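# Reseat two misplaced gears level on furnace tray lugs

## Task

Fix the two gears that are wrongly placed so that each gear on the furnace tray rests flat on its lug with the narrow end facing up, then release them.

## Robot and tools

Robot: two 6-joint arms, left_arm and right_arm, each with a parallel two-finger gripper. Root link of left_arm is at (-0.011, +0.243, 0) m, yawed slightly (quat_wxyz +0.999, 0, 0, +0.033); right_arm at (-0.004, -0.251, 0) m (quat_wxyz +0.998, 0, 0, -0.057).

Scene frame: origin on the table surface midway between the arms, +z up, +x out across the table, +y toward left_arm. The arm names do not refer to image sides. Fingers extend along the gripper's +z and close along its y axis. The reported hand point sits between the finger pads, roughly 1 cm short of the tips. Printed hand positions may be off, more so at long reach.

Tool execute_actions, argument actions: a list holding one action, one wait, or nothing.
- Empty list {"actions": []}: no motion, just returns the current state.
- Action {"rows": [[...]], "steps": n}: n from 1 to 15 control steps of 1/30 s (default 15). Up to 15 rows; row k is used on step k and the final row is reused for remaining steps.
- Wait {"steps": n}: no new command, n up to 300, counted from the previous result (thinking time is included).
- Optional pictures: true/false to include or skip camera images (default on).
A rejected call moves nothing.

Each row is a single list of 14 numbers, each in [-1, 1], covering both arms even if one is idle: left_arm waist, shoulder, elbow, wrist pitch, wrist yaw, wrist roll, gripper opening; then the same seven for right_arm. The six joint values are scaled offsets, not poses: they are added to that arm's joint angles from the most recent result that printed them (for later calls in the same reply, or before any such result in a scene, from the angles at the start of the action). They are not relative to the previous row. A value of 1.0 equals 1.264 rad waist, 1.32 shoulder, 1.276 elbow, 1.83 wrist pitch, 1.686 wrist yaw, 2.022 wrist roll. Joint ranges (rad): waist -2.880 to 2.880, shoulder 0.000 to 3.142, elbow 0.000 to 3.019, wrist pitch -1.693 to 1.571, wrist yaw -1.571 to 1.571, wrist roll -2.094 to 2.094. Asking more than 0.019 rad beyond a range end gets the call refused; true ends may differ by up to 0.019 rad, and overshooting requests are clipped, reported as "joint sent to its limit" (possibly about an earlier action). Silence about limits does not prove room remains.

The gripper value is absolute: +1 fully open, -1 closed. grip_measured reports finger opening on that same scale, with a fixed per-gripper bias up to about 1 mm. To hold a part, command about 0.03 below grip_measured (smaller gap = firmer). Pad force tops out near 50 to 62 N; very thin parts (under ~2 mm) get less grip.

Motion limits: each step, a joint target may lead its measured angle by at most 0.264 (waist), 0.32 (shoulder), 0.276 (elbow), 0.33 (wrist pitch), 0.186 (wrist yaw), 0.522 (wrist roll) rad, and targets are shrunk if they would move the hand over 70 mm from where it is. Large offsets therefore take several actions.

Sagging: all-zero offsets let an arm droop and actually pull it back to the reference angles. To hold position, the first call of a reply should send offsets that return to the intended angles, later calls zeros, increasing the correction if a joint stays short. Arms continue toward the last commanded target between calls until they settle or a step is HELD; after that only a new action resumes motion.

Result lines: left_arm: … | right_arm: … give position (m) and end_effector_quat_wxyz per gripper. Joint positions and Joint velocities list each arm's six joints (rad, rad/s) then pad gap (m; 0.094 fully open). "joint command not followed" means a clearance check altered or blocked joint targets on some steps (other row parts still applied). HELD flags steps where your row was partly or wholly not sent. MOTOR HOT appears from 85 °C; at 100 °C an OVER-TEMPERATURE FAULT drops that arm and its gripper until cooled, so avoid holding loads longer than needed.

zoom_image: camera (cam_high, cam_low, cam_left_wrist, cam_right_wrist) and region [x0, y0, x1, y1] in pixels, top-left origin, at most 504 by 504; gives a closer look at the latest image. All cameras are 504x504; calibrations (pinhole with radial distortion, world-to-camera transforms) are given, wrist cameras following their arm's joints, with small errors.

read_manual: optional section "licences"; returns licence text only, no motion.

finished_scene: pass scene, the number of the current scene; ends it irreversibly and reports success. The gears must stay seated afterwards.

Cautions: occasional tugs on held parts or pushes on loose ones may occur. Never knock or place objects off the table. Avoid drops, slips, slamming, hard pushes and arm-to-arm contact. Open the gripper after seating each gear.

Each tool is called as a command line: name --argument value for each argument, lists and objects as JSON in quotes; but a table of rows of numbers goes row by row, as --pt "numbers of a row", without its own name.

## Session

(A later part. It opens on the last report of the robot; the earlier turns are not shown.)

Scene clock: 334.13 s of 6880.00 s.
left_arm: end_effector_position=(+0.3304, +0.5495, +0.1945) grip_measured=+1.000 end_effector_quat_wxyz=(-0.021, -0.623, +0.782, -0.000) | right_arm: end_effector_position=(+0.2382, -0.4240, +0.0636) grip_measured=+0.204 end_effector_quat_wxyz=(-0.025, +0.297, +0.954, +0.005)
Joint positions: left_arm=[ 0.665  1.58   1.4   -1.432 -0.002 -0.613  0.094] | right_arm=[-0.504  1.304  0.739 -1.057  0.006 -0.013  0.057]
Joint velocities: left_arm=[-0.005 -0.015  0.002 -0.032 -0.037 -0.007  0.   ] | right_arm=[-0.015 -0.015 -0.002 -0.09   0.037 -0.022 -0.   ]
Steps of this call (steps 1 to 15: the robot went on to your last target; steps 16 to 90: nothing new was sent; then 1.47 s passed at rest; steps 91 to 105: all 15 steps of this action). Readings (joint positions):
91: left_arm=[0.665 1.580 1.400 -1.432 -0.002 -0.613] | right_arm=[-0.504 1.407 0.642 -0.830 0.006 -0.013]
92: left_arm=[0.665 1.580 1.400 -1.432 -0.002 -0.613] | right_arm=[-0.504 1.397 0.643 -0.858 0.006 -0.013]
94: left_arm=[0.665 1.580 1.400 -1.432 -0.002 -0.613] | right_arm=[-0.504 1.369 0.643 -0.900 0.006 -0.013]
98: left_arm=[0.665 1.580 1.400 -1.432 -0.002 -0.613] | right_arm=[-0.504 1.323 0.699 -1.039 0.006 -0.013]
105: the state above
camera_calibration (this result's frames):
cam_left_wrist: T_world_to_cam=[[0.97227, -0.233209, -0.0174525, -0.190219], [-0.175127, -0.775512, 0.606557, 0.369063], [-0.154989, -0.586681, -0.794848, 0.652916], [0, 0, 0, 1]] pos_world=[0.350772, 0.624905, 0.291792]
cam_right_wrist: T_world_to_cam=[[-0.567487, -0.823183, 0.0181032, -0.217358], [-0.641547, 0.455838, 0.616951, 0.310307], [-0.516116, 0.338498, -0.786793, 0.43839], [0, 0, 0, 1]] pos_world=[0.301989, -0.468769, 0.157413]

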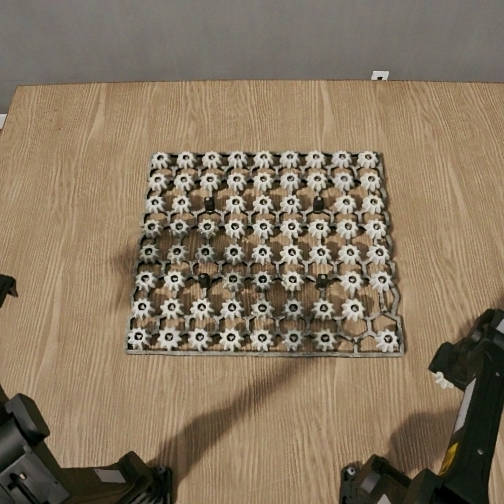

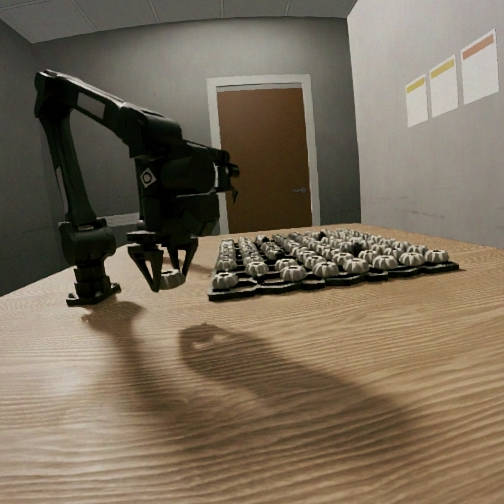

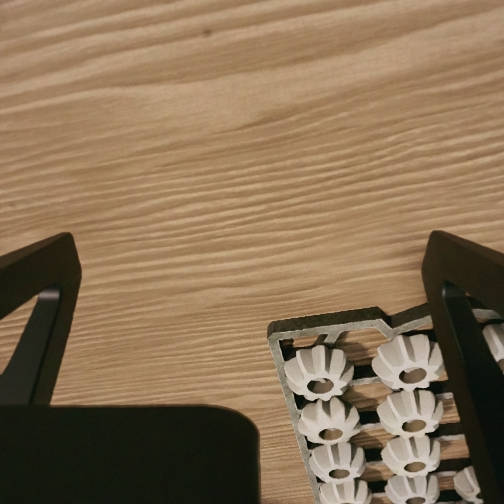

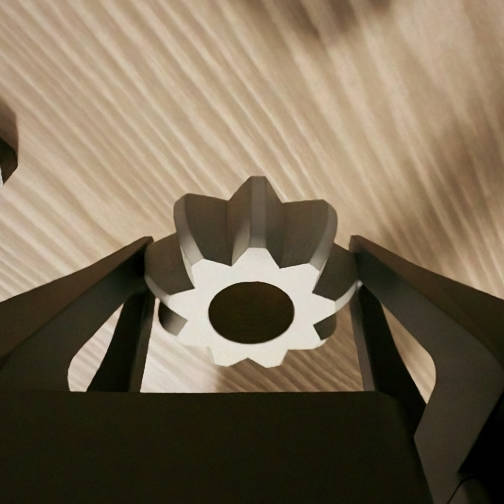

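execute_actions --actions '[{"rows":[[0,0,0,0,0,0,1,0.05,0.02,0.12,-0.07,0,0,0.15],[0,0,0,0,0,0,1,0.1,0.04,0.17,-0.09,0,-0.02,0.15],[0,0,0,0,0,0,1,0.15,0.06,0.22,-0.1,0,-0.03,0.15],[0,0,0,0,0,0,1,0.2,0.08,0.23,-0.09,0,-0.04,0.15],[0,0,0,0,0,0,1,0.25,0.1,0.23,-0.07,0,-0.05,0.15],[0,0,0,0,0,0,1,0.3,0.13,0.23,-0.05,0,-0.06,0.15],[0,0,0,0,0,0,1,0.35,0.16,0.225,-0.02,0,-0.068,0.15],[0,0,0,0,0,0,1,0.375,0.18,0.225,0,0,-0.068,0.15]]}]'

Scene clock: 341.13 s of 6880.00 s.
left_arm: end_effector_position=(+0.3304, +0.5495, +0.1945) grip_measured=+1.000 end_effector_quat_wxyz=(-0.021, -0.623, +0.782, -0.000) | right_arm: end_effector_position=(+0.3844, -0.2924, +0.0562) grip_measured=+0.204 end_effector_quat_wxyz=(-0.032, -0.008, +0.999, +0.005)
Joint positions: left_arm=[ 0.665  1.58   1.4   -1.432 -0.002 -0.613  0.094] | right_arm=[ 0.006  1.561  0.984 -1.059 -0.003 -0.123  0.057]
Joint velocities: left_arm=[-0.005 -0.015 -0.002  0.002  0.037 -0.051  0.   ] | right_arm=[ 0.259  0.181  0.002 -0.027 -0.066 -0.095 -0.   ]
Steps of this call (steps 1 to 15: the robot went on to your last target; steps 16 to 90: nothing new was sent; then 3.50 s passed at rest; steps 91 to 105: all 15 steps of this action). Readings (joint positions):
91: left_arm=[0.665 1.580 1.400 -1.432 -0.002 -0.613] | right_arm=[-0.500 1.307 0.748 -1.080 0.008 -0.013]
92: left_arm=[0.665 1.580 1.400 -1.432 -0.002 -0.613] | right_arm=[-0.487 1.317 0.768 -1.123 0.011 -0.016]
94: left_arm=[0.665 1.580 1.400 -1.432 -0.002 -0.613] | right_arm=[-0.433 1.342 0.818 -1.171 0.012 -0.026]
98: left_arm=[0.665 1.580 1.400 -1.432 -0.002 -0.613] | right_arm=[-0.258 1.414 0.910 -1.149 0.014 -0.061]
105: the state above
camera_calibration (this result's frames):
cam_left_wrist: T_world_to_cam=[[0.97227, -0.233209, -0.0174525, -0.190219], [-0.175127, -0.775512, 0.606557, 0.369063], [-0.154989, -0.586681, -0.794848, 0.652916], [0, 0, 0, 1]] pos_world=[0.350772, 0.624905, 0.291792]
cam_right_wrist: T_world_to_cam=[[0.0150046, -0.999885, 0.00215726, -0.300678], [-0.779375, -0.0103439, 0.626472, 0.264813], [-0.626378, -0.0110812, -0.779441, 0.403267], [0, 0, 0, 1]] pos_world=[0.463497, -0.293436, 0.149073]

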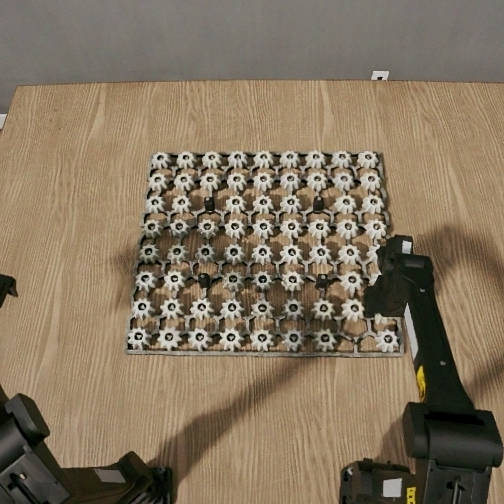

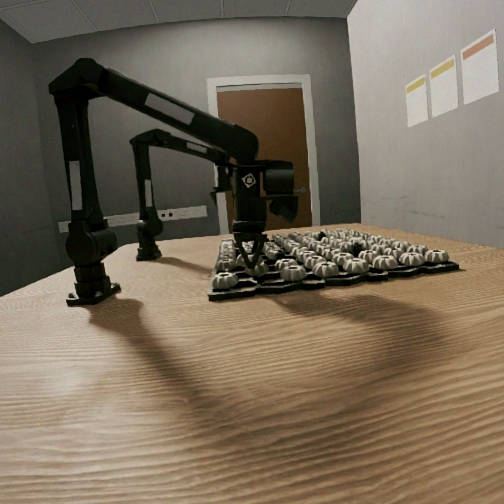

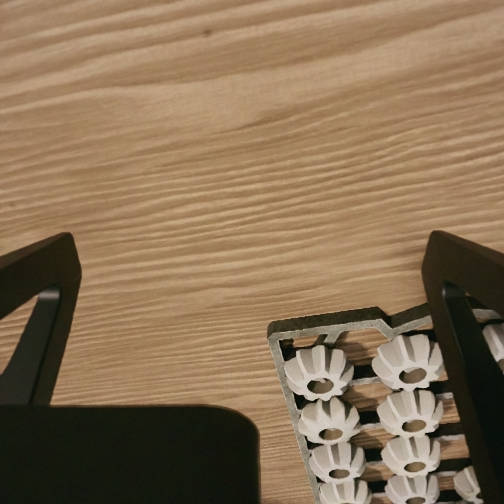

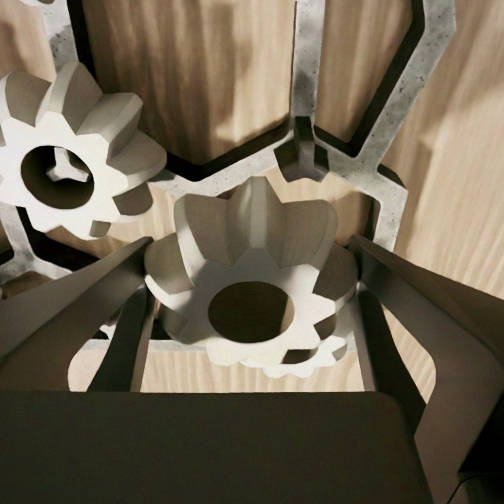

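execute_actions --actions '[{"rows":[[0,0,0,0,0,0,1,-0.026,-0.008,0,0.025,0,0,0.15]]}]'

Scene clock: 348.77 s of 6880.00 s.
left_arm: end_effector_position=(+0.3304, +0.5495, +0.1945) grip_measured=+1.000 end_effector_quat_wxyz=(-0.021, -0.623, +0.782, -0.000) | right_arm: end_effector_position=(+0.3905, -0.3081, +0.0560) grip_measured=+0.204 end_effector_quat_wxyz=(-0.015, +0.006, +1.000, +0.002)
Joint positions: left_arm=[ 0.665  1.58   1.4   -1.432 -0.002 -0.613  0.094] | right_arm=[-0.03   1.56   0.983 -1.025 -0.    -0.133  0.057]
Joint velocities: left_arm=[ 0.005 -0.005 -0.002  0.002  0.037  0.051  0.   ] | right_arm=[-0.005 -0.015 -0.007 -0.007  0.066  0.051 -0.001]
Steps of this call (steps 1 to 30: the robot went on to your last target; steps 31 to 90: nothing new was sent; then 4.13 s passed at rest; steps 91 to 105: all 15 steps of this action). Readings (joint positions):
91: left_arm=[0.665 1.580 1.400 -1.432 -0.002 -0.613] | right_arm=[-0.030 1.560 0.984 -1.054 0.003 -0.139]
92: left_arm=[0.665 1.580 1.400 -1.432 -0.002 -0.613] | right_arm=[-0.030 1.560 0.983 -1.044 0.001 -0.138]
94: left_arm=[0.665 1.580 1.400 -1.432 -0.002 -0.613] | right_arm=[-0.030 1.560 0.983 -1.030 -0.000 -0.136]
98: left_arm=[0.665 1.580 1.400 -1.432 -0.002 -0.613] | right_arm=[-0.030 1.560 0.983 -1.025 -0.000 -0.134]
105: the state above
camera_calibration (this result's frames):
cam_left_wrist: T_world_to_cam=[[0.97227, -0.233209, -0.0174525, -0.190219], [-0.175127, -0.775512, 0.606557, 0.369063], [-0.154989, -0.586681, -0.794848, 0.652916], [0, 0, 0, 1]] pos_world=[0.350772, 0.624905, 0.291792]
cam_right_wrist: T_world_to_cam=[[-0.0113795, -0.999898, 0.00865319, -0.30646], [-0.799826, 0.0142955, 0.600061, 0.286567], [-0.600123, -0.0000926551, -0.799907, 0.40101], [0, 0, 0, 1]] pos_world=[0.466372, -0.310489, 0.151465]

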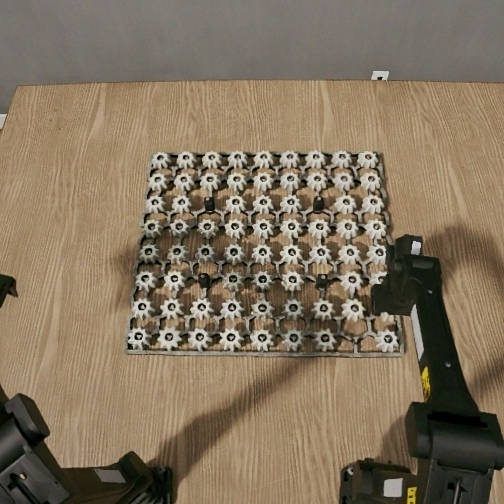

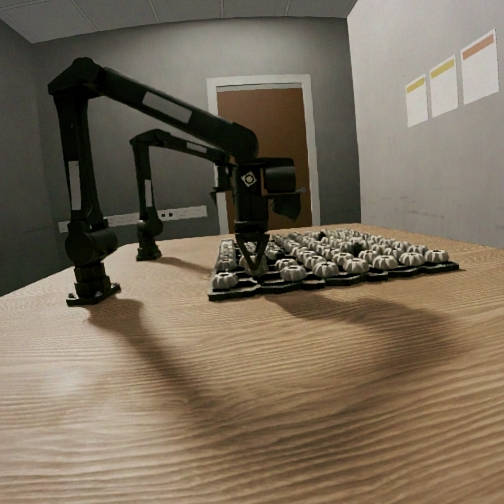

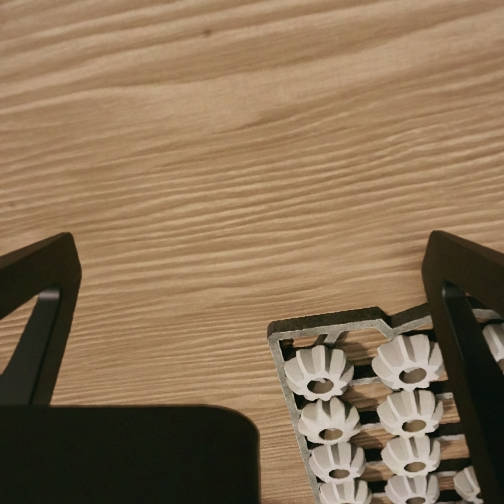

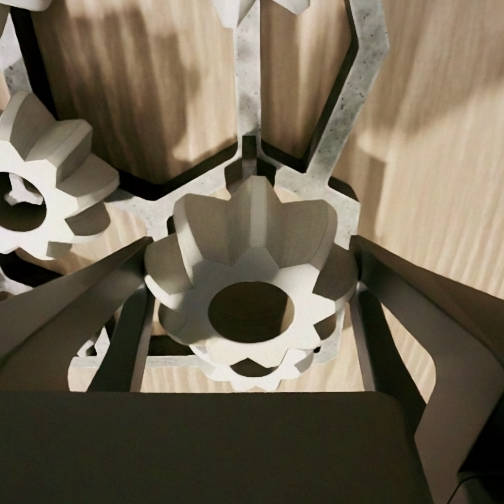

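execute_actions --actions '[{"rows":[[0,0,0,0,0,0,1,0,0,0,0.024,0,0,0.15],[0,0,0,0,0,0,1,0,0,0,0.024,0,0,0.15],[0,0,0,0,0,0,1,0,0,0,0.024,0,0,0.15],[0,0,0,0,0,0,1,0,0,0,0.024,0,0,0.15],[0,0,0,0,0,0,1,0,0.03,0,0.027,0,0,0.15]]}]'

Scene clock: 357.07 s of 6880.00 s.
left_arm: end_effector_position=(+0.3304, +0.5495, +0.1945) grip_measured=+1.000 end_effector_quat_wxyz=(-0.021, -0.623, +0.782, -0.000) | right_arm: end_effector_position=(+0.3955, -0.3088, +0.0387) grip_measured=+0.204 end_effector_quat_wxyz=(-0.019, +0.006, +1.000, +0.003)
Joint positions: left_arm=[ 0.665  1.58   1.4   -1.432 -0.002 -0.613  0.094] | right_arm=[-0.03   1.604  0.982 -0.988 -0.    -0.133  0.057]
Joint velocities: left_arm=[-0.015 -0.015  0.007 -0.007  0.037 -0.051  0.   ] | right_arm=[-0.015 -0.015  0.002  0.017  0.007  0.007  0.   ]
Steps of this call (steps 1 to 15: the robot went on to your last target; steps 16 to 90: nothing new was sent; then 4.80 s passed at rest; steps 91 to 105: all 15 steps of this action). Readings (joint positions):
91: left_arm=[0.665 1.580 1.400 -1.432 -0.002 -0.613] | right_arm=[-0.030 1.560 0.983 -1.021 -0.000 -0.133]
92: left_arm=[0.665 1.580 1.400 -1.432 -0.002 -0.613] | right_arm=[-0.030 1.560 0.982 -1.012 -0.000 -0.133]
94: left_arm=[0.665 1.580 1.400 -1.432 -0.002 -0.613] | right_arm=[-0.030 1.560 0.982 -0.999 -0.000 -0.133]
98: left_arm=[0.665 1.580 1.400 -1.432 -0.002 -0.613] | right_arm=[-0.030 1.578 0.982 -0.989 -0.000 -0.133]
105: the state above
camera_calibration (this result's frames):
cam_left_wrist: T_world_to_cam=[[0.97227, -0.233209, -0.0174525, -0.190219], [-0.175127, -0.775512, 0.606557, 0.369063], [-0.154989, -0.586681, -0.794848, 0.652916], [0, 0, 0, 1]] pos_world=[0.350772, 0.624905, 0.291792]
cam_right_wrist: T_world_to_cam=[[-0.0113151, -0.999907, 0.00759571, -0.306966], [-0.795044, 0.0136033, 0.606399, 0.298628], [-0.606446, 0.000822542, -0.795124, 0.392757], [0, 0, 0, 1]] pos_world=[0.472135, -0.311323, 0.133535]

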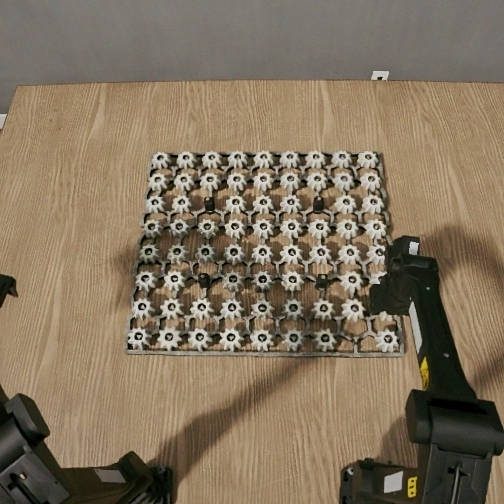

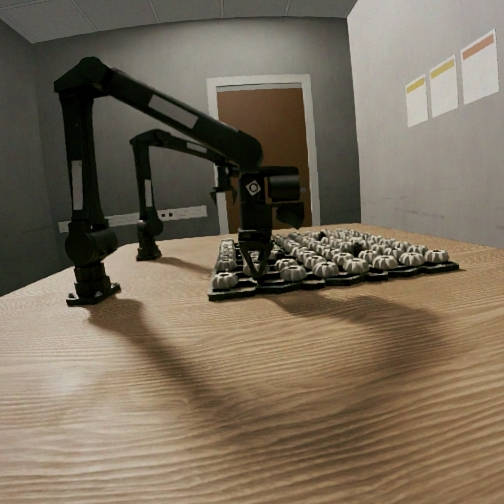

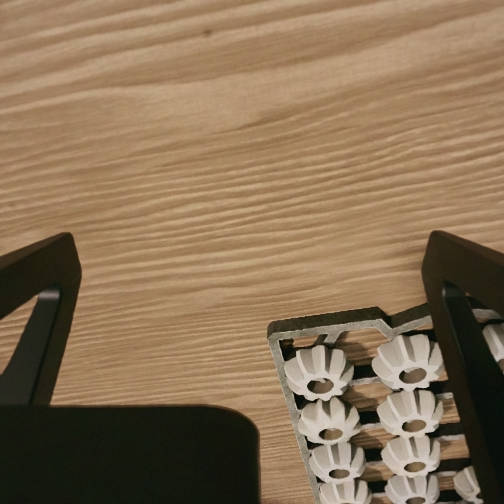

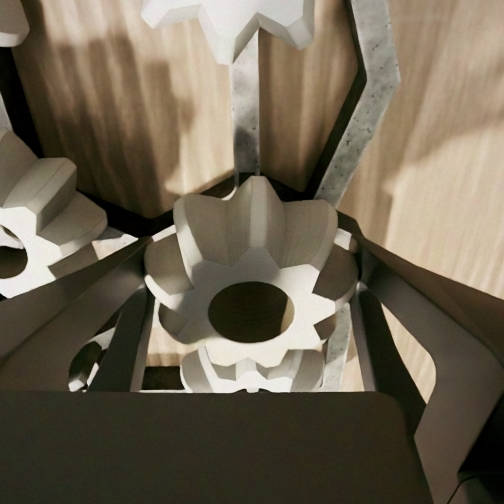

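execute_actions --actions '[{"rows":[[0,0,0,0,0,0,1,0,0,0,0.012,0,0,0.15],[0,0,0,0,0,0,1,0,0,0,0.012,0,0,0.15],[0,0,0,0,0,0,1,0,0,0,0.012,0,0,0.15],[0,0,0,0,0,0,1,0,0.018,0,0.022,0,0,0.15]]}]'

Scene clock: 360.43 s of 6880.00 s.
left_arm: end_effector_position=(+0.3304, +0.5495, +0.1945) grip_measured=+1.000 end_effector_quat_wxyz=(-0.021, -0.623, +0.782, -0.000) | right_arm: end_effector_position=(+0.4004, -0.3095, +0.0297) grip_measured=+0.204 end_effector_quat_wxyz=(-0.016, +0.006, +1.000, +0.002)
Joint positions: left_arm=[ 0.665  1.58   1.4   -1.432 -0.002 -0.613  0.094] | right_arm=[-0.03   1.627  0.982 -0.959 -0.    -0.133  0.057]
Joint velocities: left_arm=[ 0.015 -0.005  0.007 -0.012  0.066 -0.022  0.   ] | right_arm=[-0.005 -0.005 -0.007 -0.002 -0.066 -0.022  0.   ]
Steps of this call (steps 1 to 15: the robot went on to your last target; steps 16 to 86: nothing new was sent; steps 87 to 101: all 15 steps of this action). Readings (joint positions):
87: left_arm=[0.665 1.580 1.400 -1.432 -0.002 -0.613] | right_arm=[-0.030 1.604 0.982 -0.986 -0.000 -0.133]
88: left_arm=[0.665 1.580 1.400 -1.432 -0.002 -0.613] | right_arm=[-0.030 1.604 0.982 -0.983 -0.000 -0.133]
90: left_arm=[0.665 1.580 1.400 -1.432 -0.002 -0.613] | right_arm=[-0.030 1.605 0.982 -0.977 -0.000 -0.133]
94: left_arm=[0.665 1.580 1.400 -1.432 -0.002 -0.613] | right_arm=[-0.030 1.617 0.982 -0.961 -0.000 -0.133]
101: the state above
camera_calibration (this result's frames):
cam_left_wrist: T_world_to_cam=[[0.97227, -0.233209, -0.0174525, -0.190219], [-0.175127, -0.775512, 0.606557, 0.369063], [-0.154989, -0.586681, -0.794848, 0.652916], [0, 0, 0, 1]] pos_world=[0.350772, 0.624905, 0.291792]
cam_right_wrist: T_world_to_cam=[[-0.0113634, -0.9999, 0.00840146, -0.307549], [-0.798692, 0.0141314, 0.601574, 0.309759], [-0.601632, 0.000125746, -0.798773, 0.386484], [0, 0, 0, 1]] pos_world=[0.476429, -0.311944, 0.124954]

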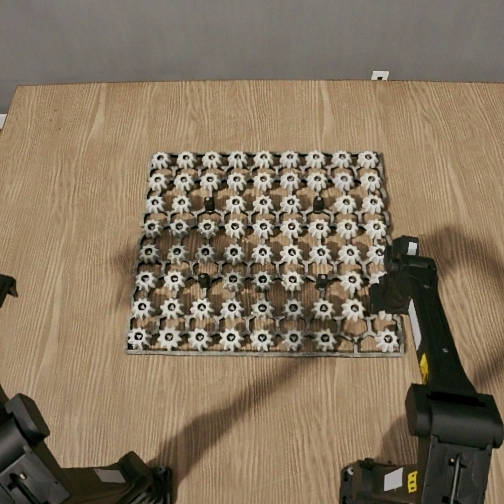

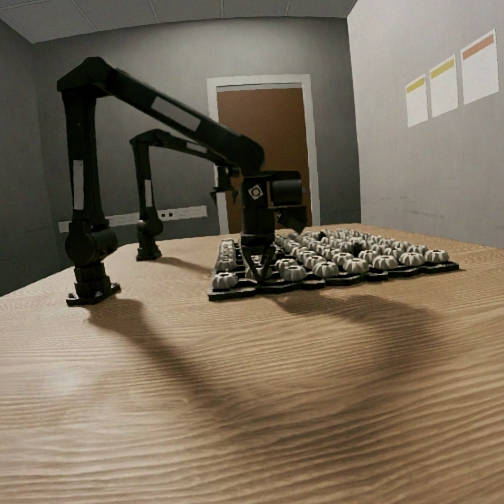

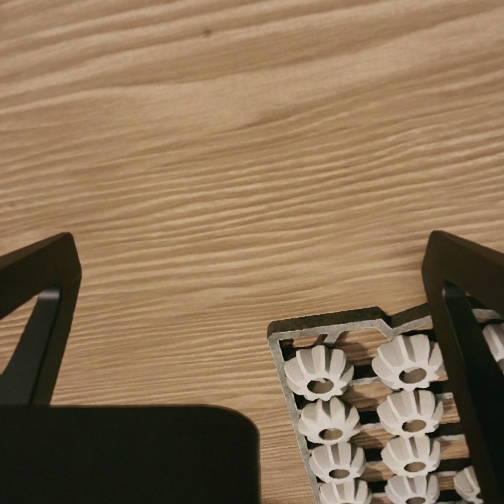

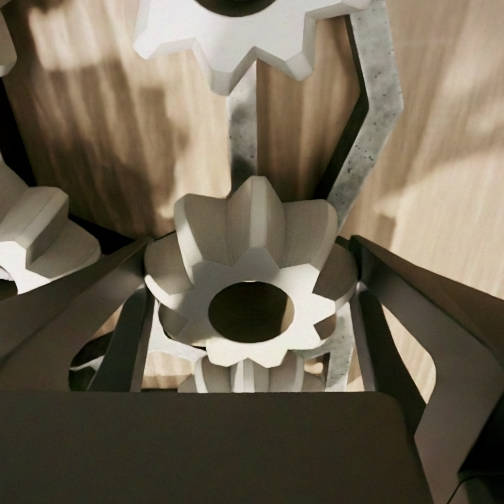

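execute_actions --actions '[{"rows":[[0,0,0,0,0,0,1,0,0.016,0,0.006,0,0,0.15]]}]'

Scene clock: 363.53 s of 6880.00 s.
left_arm: end_effector_position=(+0.3304, +0.5495, +0.1945) grip_measured=+1.000 end_effector_quat_wxyz=(-0.021, -0.623, +0.782, -0.000) | right_arm: end_effector_position=(+0.4004, -0.3095, +0.0245) grip_measured=+0.204 end_effector_quat_wxyz=(-0.020, +0.006, +1.000, +0.003)
Joint positions: left_arm=[ 0.665  1.58   1.4   -1.432 -0.002 -0.613  0.094] | right_arm=[-0.03   1.64   0.982 -0.953 -0.    -0.133  0.057]
Joint velocities: left_arm=[ 0.005 -0.024 -0.007 -0.002  0.007 -0.037  0.   ] | right_arm=[ 0.005 -0.005  0.007  0.007  0.037 -0.037 -0.   ]
Steps of this call (steps 1 to 15: the robot went on to your last target; steps 16 to 78: nothing new was sent; steps 79 to 93: all 15 steps of this action). Readings (joint positions):
79: left_arm=[0.665 1.580 1.400 -1.432 -0.002 -0.613] | right_arm=[-0.030 1.628 0.982 -0.959 -0.000 -0.133]
80: left_arm=[0.665 1.580 1.400 -1.432 -0.002 -0.613] | right_arm=[-0.030 1.629 0.982 -0.959 -0.000 -0.133]
82: left_arm=[0.665 1.580 1.400 -1.432 -0.002 -0.613] | right_arm=[-0.030 1.634 0.982 -0.957 -0.000 -0.133]
86: left_arm=[0.665 1.580 1.400 -1.432 -0.002 -0.613] | right_arm=[-0.030 1.640 0.982 -0.954 -0.000 -0.133]
93: the state above
camera_calibration (this result's frames):
cam_left_wrist: T_world_to_cam=[[0.97227, -0.233209, -0.0174525, -0.190219], [-0.175127, -0.775512, 0.606557, 0.369063], [-0.154989, -0.586681, -0.794848, 0.652916], [0, 0, 0, 1]] pos_world=[0.350772, 0.624905, 0.291792]
cam_right_wrist: T_world_to_cam=[[-0.0113038, -0.999909, 0.00739423, -0.30751], [-0.794127, 0.0134706, 0.607602, 0.310733], [-0.607647, 0.000996242, -0.794207, 0.384902], [0, 0, 0, 1]] pos_world=[0.47717, -0.312052, 0.119164]

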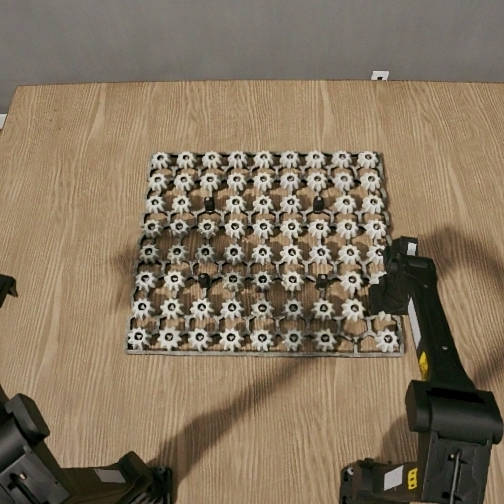

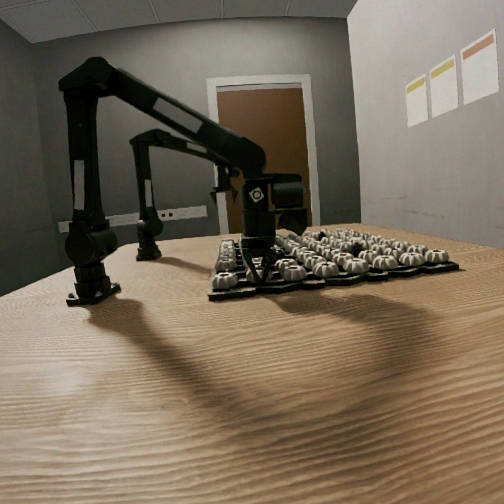

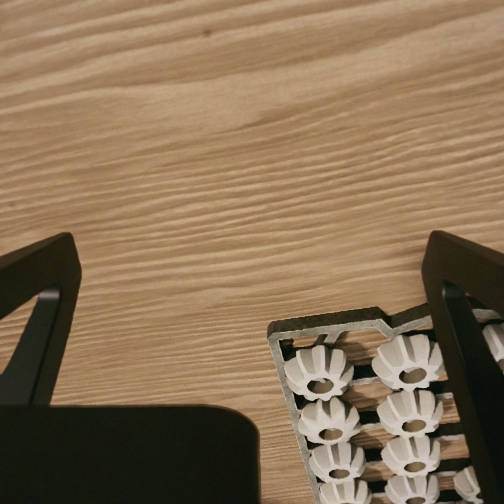

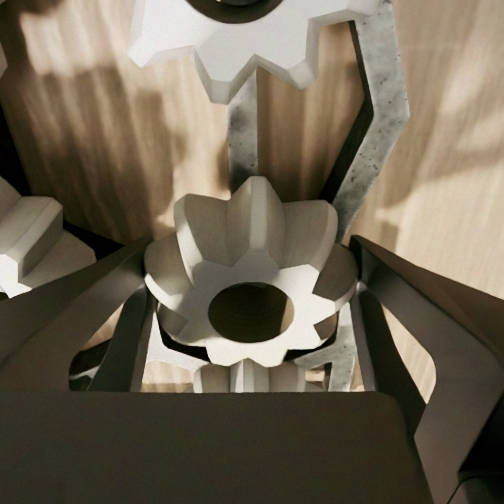

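execute_actions --actions '[{"rows":[[0,0,0,0,0,0,1,0,0.016,0,0.01,0,0,0.15]]}]'

Scene clock: 367.50 s of 6880.00 s.
left_arm: end_effector_position=(+0.3304, +0.5495, +0.1945) grip_measured=+1.000 end_effector_quat_wxyz=(-0.021, -0.623, +0.782, -0.000) | right_arm: end_effector_position=(+0.4011, -0.3096, +0.0185) grip_measured=+0.204 end_effector_quat_wxyz=(-0.023, +0.006, +1.000, +0.003)
Joint positions: left_arm=[ 0.665  1.58   1.4   -1.432 -0.002 -0.613  0.094] | right_arm=[-0.03   1.655  0.982 -0.944 -0.    -0.133  0.057]
Joint velocities: left_arm=[ 0.005 -0.005 -0.007 -0.002  0.007  0.022  0.   ] | right_arm=[-0.005 -0.005 -0.007  0.007 -0.007  0.066 -0.001]
Steps of this call (steps 1 to 15: the robot went on to your last target; steps 16 to 90: nothing new was sent; then 0.47 s passed at rest; steps 91 to 105: all 15 steps of this action). Readings (joint positions):
91: left_arm=[0.665 1.580 1.400 -1.432 -0.002 -0.613] | right_arm=[-0.030 1.641 0.982 -0.952 -0.000 -0.133]
92: left_arm=[0.665 1.580 1.400 -1.432 -0.002 -0.613] | right_arm=[-0.030 1.642 0.982 -0.950 -0.000 -0.133]
94: left_arm=[0.665 1.580 1.400 -1.432 -0.002 -0.613] | right_arm=[-0.030 1.648 0.982 -0.948 -0.000 -0.133]
98: left_arm=[0.665 1.580 1.400 -1.432 -0.002 -0.613] | right_arm=[-0.030 1.655 0.982 -0.944 -0.000 -0.133]
105: the state above
camera_calibration (this result's frames):
cam_left_wrist: T_world_to_cam=[[0.97227, -0.233209, -0.0174525, -0.190219], [-0.175127, -0.775512, 0.606557, 0.369063], [-0.154989, -0.586681, -0.794848, 0.652916], [0, 0, 0, 1]] pos_world=[0.350772, 0.624905, 0.291792]
cam_right_wrist: T_world_to_cam=[[-0.011264, -0.999915, 0.00663852, -0.307559], [-0.790673, 0.0129707, 0.612101, 0.313292], [-0.612134, 0.00164582, -0.790752, 0.38248], [0, 0, 0, 1]] pos_world=[0.478376, -0.312226, 0.112723]

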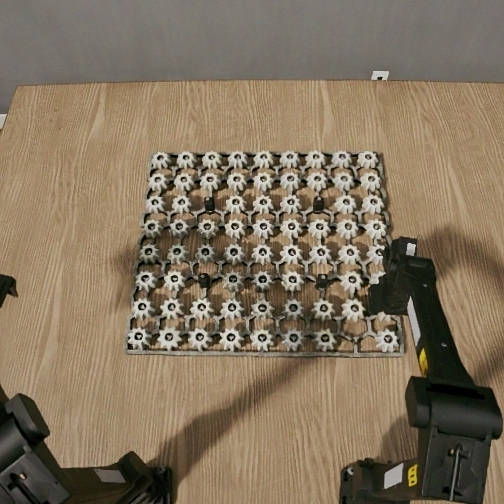

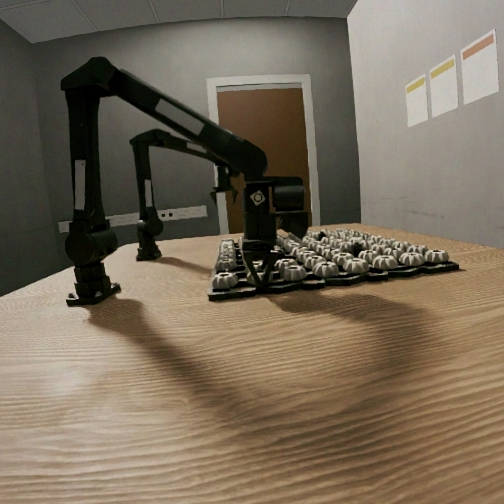

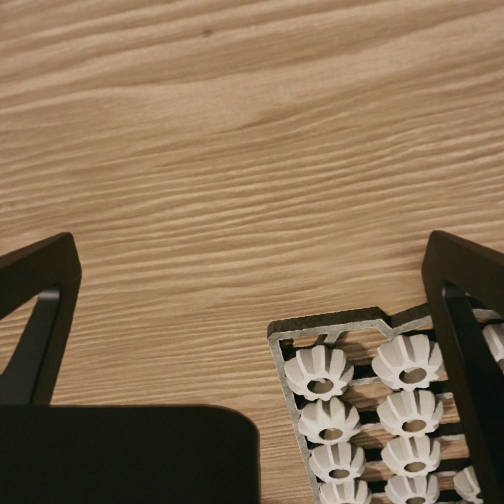

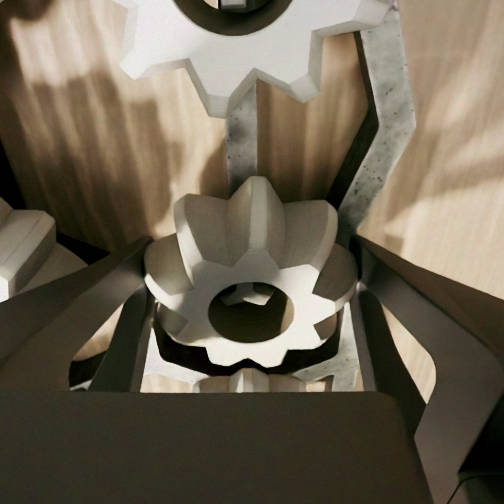

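execute_actions --actions '[{"rows":[[0,0,0,0,0,0,1,0,0.01,0,0.008,0,0,0.15],[0,0,0,0,0,0,1,0,0.01,0,0.008,0,0,0.15],[0,0,0,0,0,0,1,0,0.01,0,0.008,0,0,0.15],[0,0,0,0,0,0,1,0,0.01,0,0.008,0,0,0.15],[0,0,0,0,0,0,1,0,0.01,0,0.008,0,0,0.15],[0,0,0,0,0,0,1,0,0.01,0,0.008,0,0,0.15],[0,0,0,0,0,0,1,0,0.01,0,0.008,0,0,0.15],[0,0,0,0,0,0,1,0,0.01,0,0.008,0,0,0.45]]}]'

execute_actions --actions '[{"rows":[[0,0,0,0,0,0,1,0,-0.05,0,-0.03,0,0,0.45],[0,0,0,0,0,0,1,0,-0.05,0,-0.03,0,0,0.45],[0,0,0,0,0,0,1,0,-0.05,0,-0.03,0,0,0.45],[0,0,0,0,0,0,1,0,-0.09,0.06,-0.09,0,0,0.45]]}]'

Scene clock: 375.43 s of 6880.00 s.
left_arm: end_effector_position=(+0.3304, +0.5495, +0.1945) grip_measured=+1.000 end_effector_quat_wxyz=(-0.021, -0.623, +0.782, -0.000) | right_arm: end_effector_position=(+0.4015, -0.3096, +0.0184) grip_measured=+0.448 end_effector_quat_wxyz=(-0.022, +0.006, +1.000, +0.003)
Joint positions: left_arm=[ 0.665  1.58   1.4   -1.432 -0.002 -0.613  0.094] | right_arm=[-0.03   1.655  0.982 -0.942 -0.001 -0.133  0.068]
Joint velocities: left_arm=[-0.024  0.015 -0.017  0.002  0.007  0.007  0.   ] | right_arm=[ 0.005  0.005 -0.002 -0.012  0.022  0.051 -0.   ]
Steps of this call (steps 1 to 15: the robot went on to your last target; steps 16 to 90: nothing new was sent; then 4.43 s passed at rest; steps 91 to 105: all 15 steps of this action). Readings (joint positions):
91: left_arm=[0.665 1.580 1.400 -1.432 -0.002 -0.613] | right_arm=[-0.030 1.655 0.982 -0.944 -0.000 -0.133]
92: left_arm=[0.665 1.580 1.400 -1.432 -0.002 -0.613] | right_arm=[-0.030 1.655 0.982 -0.943 -0.000 -0.133]
94: left_arm=[0.665 1.580 1.400 -1.432 -0.002 -0.613] | right_arm=[-0.030 1.655 0.982 -0.943 -0.000 -0.133]
98: left_arm=[0.665 1.580 1.400 -1.432 -0.002 -0.613] | right_arm=[-0.030 1.655 0.982 -0.943 -0.001 -0.133]
105: the state above
camera_calibration (this result's frames):
cam_left_wrist: T_world_to_cam=[[0.97227, -0.233209, -0.0174525, -0.190219], [-0.175127, -0.775512, 0.606557, 0.369063], [-0.154989, -0.586681, -0.794848, 0.652916], [0, 0, 0, 1]] pos_world=[0.350772, 0.624905, 0.291792]
cam_right_wrist: T_world_to_cam=[[-0.0112939, -0.999915, 0.00651269, -0.307542], [-0.791861, 0.0129207, 0.610565, 0.314168], [-0.610597, 0.00173853, -0.791939, 0.382186], [0, 0, 0, 1]] pos_world=[0.478666, -0.312239, 0.112851]

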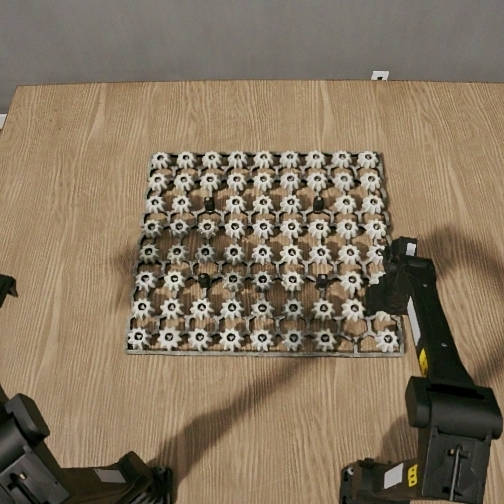

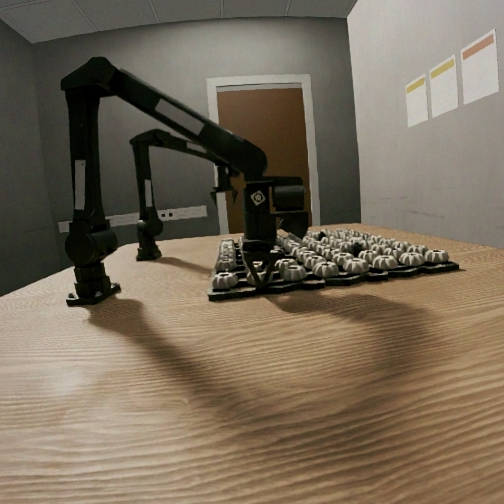

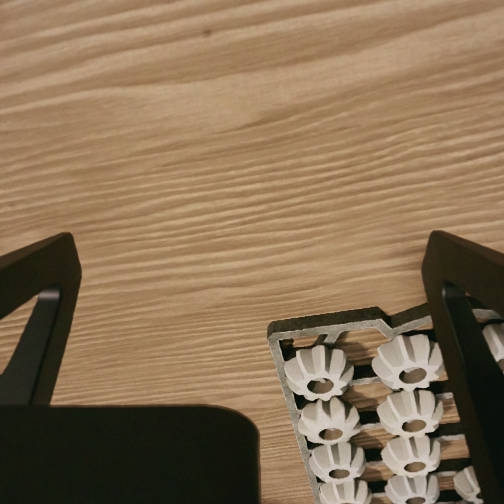

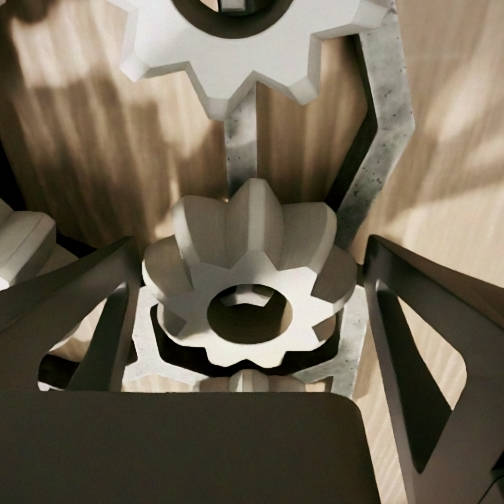

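Scene clock: 375.93 s of 6880.00 s.
left_arm: end_effector_position=(+0.3304, +0.5495, +0.1945) grip_measured=+1.000 end_effector_quat_wxyz=(-0.021, -0.623, +0.782, -0.000) | right_arm: end_effector_position=(+0.3949, -0.3086, +0.0880) grip_measured=+0.448 end_effector_quat_wxyz=(-0.005, +0.006, +1.000, +0.001)
Joint positions: left_arm=[ 0.665  1.58   1.4   -1.432 -0.002 -0.613  0.094] | right_arm=[-0.03   1.513  1.026 -1.094 -0.001 -0.133  0.068]
Joint velocities: left_arm=[ 0.005  0.005 -0.002  0.002 -0.007 -0.037  0.   ] | right_arm=[ 0.005  0.054  0.012 -0.022  0.037 -0.022 -0.001]
Steps of this call (steps 1 to 15: all 15 steps of this action). Readings (joint positions):
1: left_arm=[0.665 1.580 1.400 -1.432 -0.002 -0.613] | right_arm=[-0.030 1.652 0.982 -0.948 -0.001 -0.133]
2: left_arm=[0.665 1.580 1.400 -1.432 -0.002 -0.613] | right_arm=[-0.030 1.645 0.982 -0.962 -0.001 -0.133]
4: left_arm=[0.665 1.580 1.400 -1.432 -0.002 -0.613] | right_arm=[-0.030 1.620 0.986 -0.997 -0.001 -0.133]
8: left_arm=[0.665 1.580 1.400 -1.432 -0.002 -0.613] | right_arm=[-0.030 1.542 1.003 -1.086 -0.001 -0.133]
15: the state above
camera_calibration (this result's frames):
cam_left_wrist: T_world_to_cam=[[0.97227, -0.233209, -0.0174525, -0.190219], [-0.175127, -0.775512, 0.606557, 0.369063], [-0.154989, -0.586681, -0.794848, 0.652916], [0, 0, 0, 1]] pos_world=[0.350772, 0.624905, 0.291792]
cam_right_wrist: T_world_to_cam=[[-0.0115839, -0.999873, 0.0109414, -0.307373], [-0.811704, 0.0157929, 0.583855, 0.277501], [-0.583954, -0.00211782, -0.811784, 0.423274], [0, 0, 0, 1]] pos_world=[0.46886, -0.31082, 0.18495]

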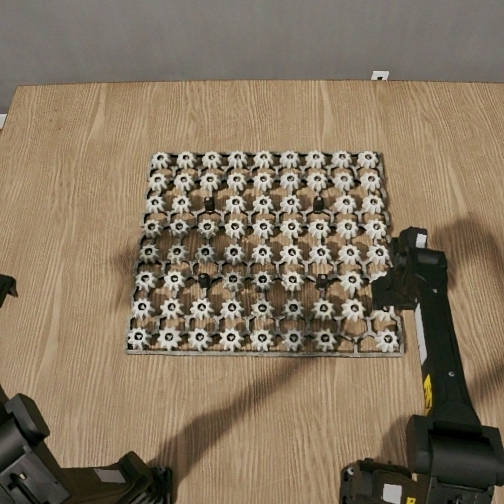

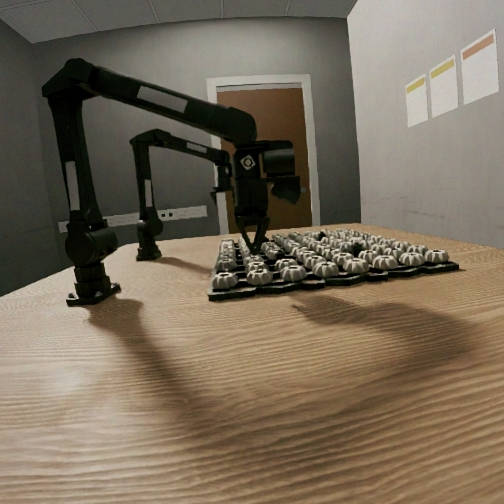

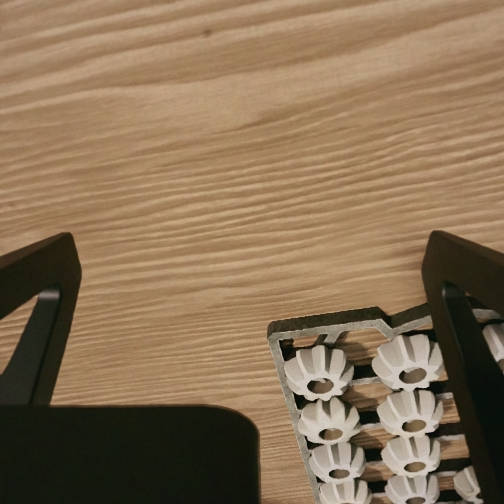

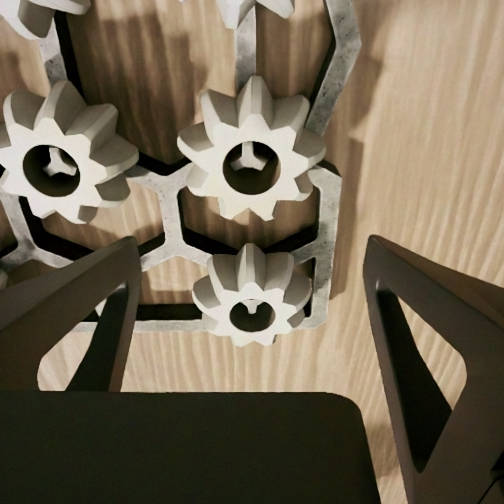

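execute_actions --actions '[{"rows":[[0,0,0,0,0,0,1,0.017,0.05,0.09,-0.03,0,0,0.6],[0,0,0,0,0,0,1,0.017,0.08,0.14,-0.03,0,0,0.6],[0,0,0,0,0,0,1,0.017,0.11,0.176,-0.03,0,0,0.6],[0,0,0,0,0,0,1,0.017,0.15,0.18,-0.014,0,0,0.6]]}]'

Scene clock: 383.40 s of 6880.00 s.
left_arm: end_effector_position=(+0.3304, +0.5495, +0.1945) grip_measured=+1.000 end_effector_quat_wxyz=(-0.021, -0.623, +0.782, -0.000) | right_arm: end_effector_position=(+0.4706, -0.3117, +0.0754) grip_measured=+0.598 end_effector_quat_wxyz=(-0.010, -0.003, +1.000, +0.002)
Joint positions: left_arm=[ 0.665  1.58   1.4   -1.432 -0.002 -0.613  0.094] | right_arm=[-0.014  1.715  1.241 -1.118 -0.001 -0.133  0.075]
Joint velocities: left_arm=[-0.005  0.015  0.002 -0.002 -0.037 -0.007  0.   ] | right_arm=[-0.005 -0.015  0.002  0.012 -0.022 -0.022 -0.001]
Steps of this call (steps 1 to 15: the robot went on to your last target; steps 16 to 90: nothing new was sent; then 3.97 s passed at rest; steps 91 to 105: all 15 steps of this action). Readings (joint positions):
91: left_arm=[0.665 1.580 1.400 -1.432 -0.002 -0.613] | right_arm=[-0.029 1.523 1.032 -1.104 -0.001 -0.133]
92: left_arm=[0.665 1.580 1.400 -1.432 -0.002 -0.613] | right_arm=[-0.028 1.534 1.050 -1.123 -0.001 -0.133]
94: left_arm=[0.665 1.580 1.400 -1.432 -0.002 -0.613] | right_arm=[-0.022 1.586 1.124 -1.141 -0.001 -0.133]
98: left_arm=[0.665 1.580 1.400 -1.432 -0.002 -0.613] | right_arm=[-0.014 1.695 1.241 -1.119 -0.001 -0.133]
105: the state above
camera_calibration (this result's frames):
cam_left_wrist: T_world_to_cam=[[0.97227, -0.233209, -0.0174525, -0.190219], [-0.175127, -0.775512, 0.606557, 0.369063], [-0.154989, -0.586681, -0.794848, 0.652916], [0, 0, 0, 1]] pos_world=[0.350772, 0.624905, 0.291792]
cam_right_wrist: T_world_to_cam=[[0.00492677, -0.999942, 0.00953333, -0.31708], [-0.805623, 0.00167878, 0.592427, 0.33844], [-0.592409, -0.010599, -0.805568, 0.458158], [0, 0, 0, 1]] pos_world=[0.545634, -0.312774, 0.171599]

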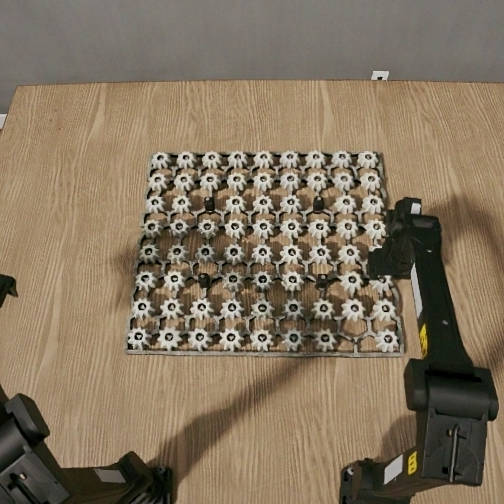

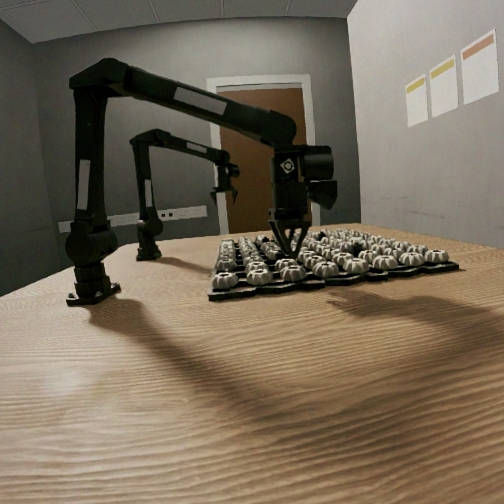

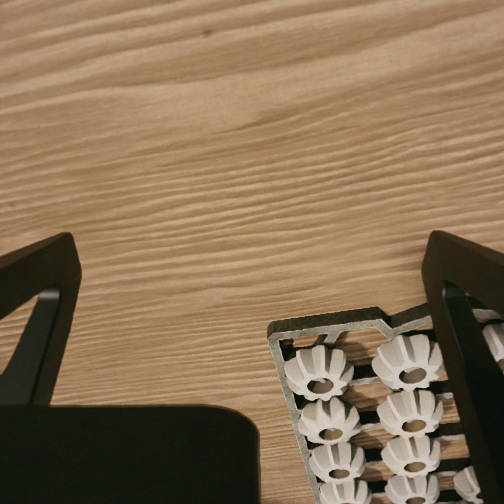

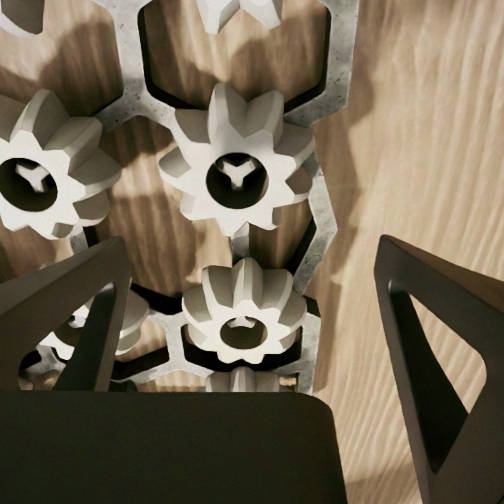

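zoom_image --camera "cam_high" --region '[120, 140, 380, 360]'

zoom_image --camera "cam_low" --region '[200, 220, 470, 310]'

Region (120, 140, 380, 360) of cam_high's 504x504 image, scaled by 1.938, with more detail than that image has; it fills the top 426 rows of this view, and the rest is white.

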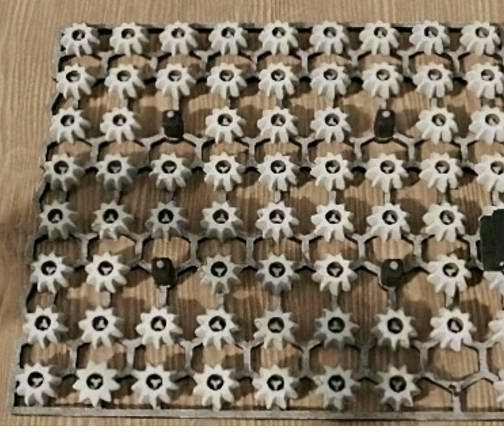

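Region (200, 220, 470, 310) of cam_low's 504x504 image, scaled by 1.867, with more detail than that image has.

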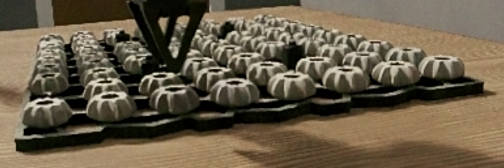

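zoom_image --camera "cam_high" --region '[120, 230, 260, 360]'

zoom_image --camera "cam_high" --region '[130, 140, 270, 270]'

zoom_image --camera "cam_high" --region '[250, 140, 390, 270]'

zoom_image --camera "cam_high" --region '[245, 235, 385, 360]'

Region (120, 230, 260, 360) of cam_high's 504x504 image, scaled by 3.600, with more detail than that image has; it fills the top 468 rows of this view, and the rest is white.

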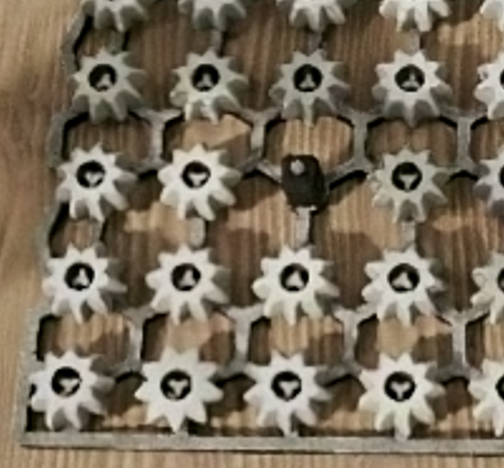

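Region (130, 140, 270, 270) of cam_high's 504x504 image, scaled by 3.600, with more detail than that image has; it fills the top 468 rows of this view, and the rest is white.

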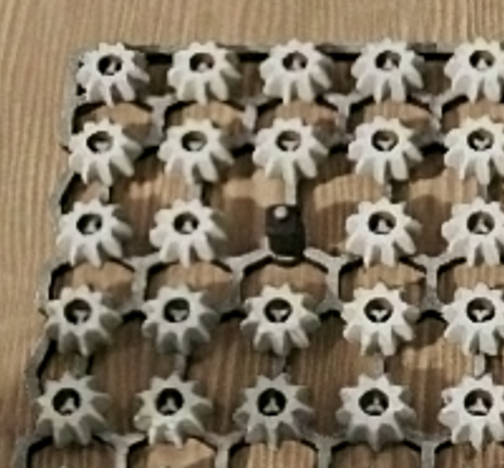

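Region (250, 140, 390, 270) of cam_high's 504x504 image, scaled by 3.600, with more detail than that image has; it fills the top 468 rows of this view, and the rest is white.

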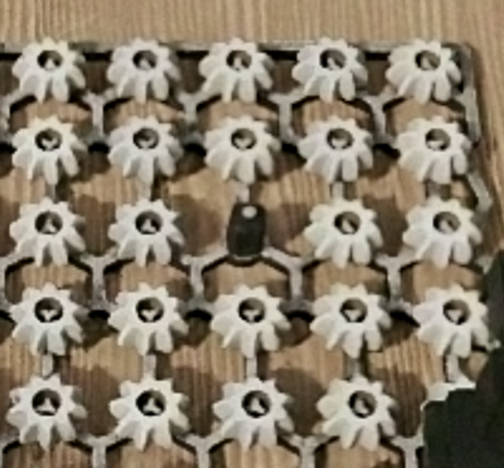

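Region (245, 235, 385, 360) of cam_high's 504x504 image, scaled by 3.600, with more detail than that image has; it fills the top 450 rows of this view, and the rest is white.

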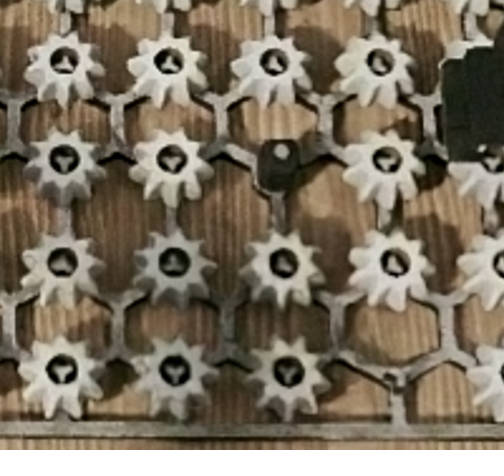

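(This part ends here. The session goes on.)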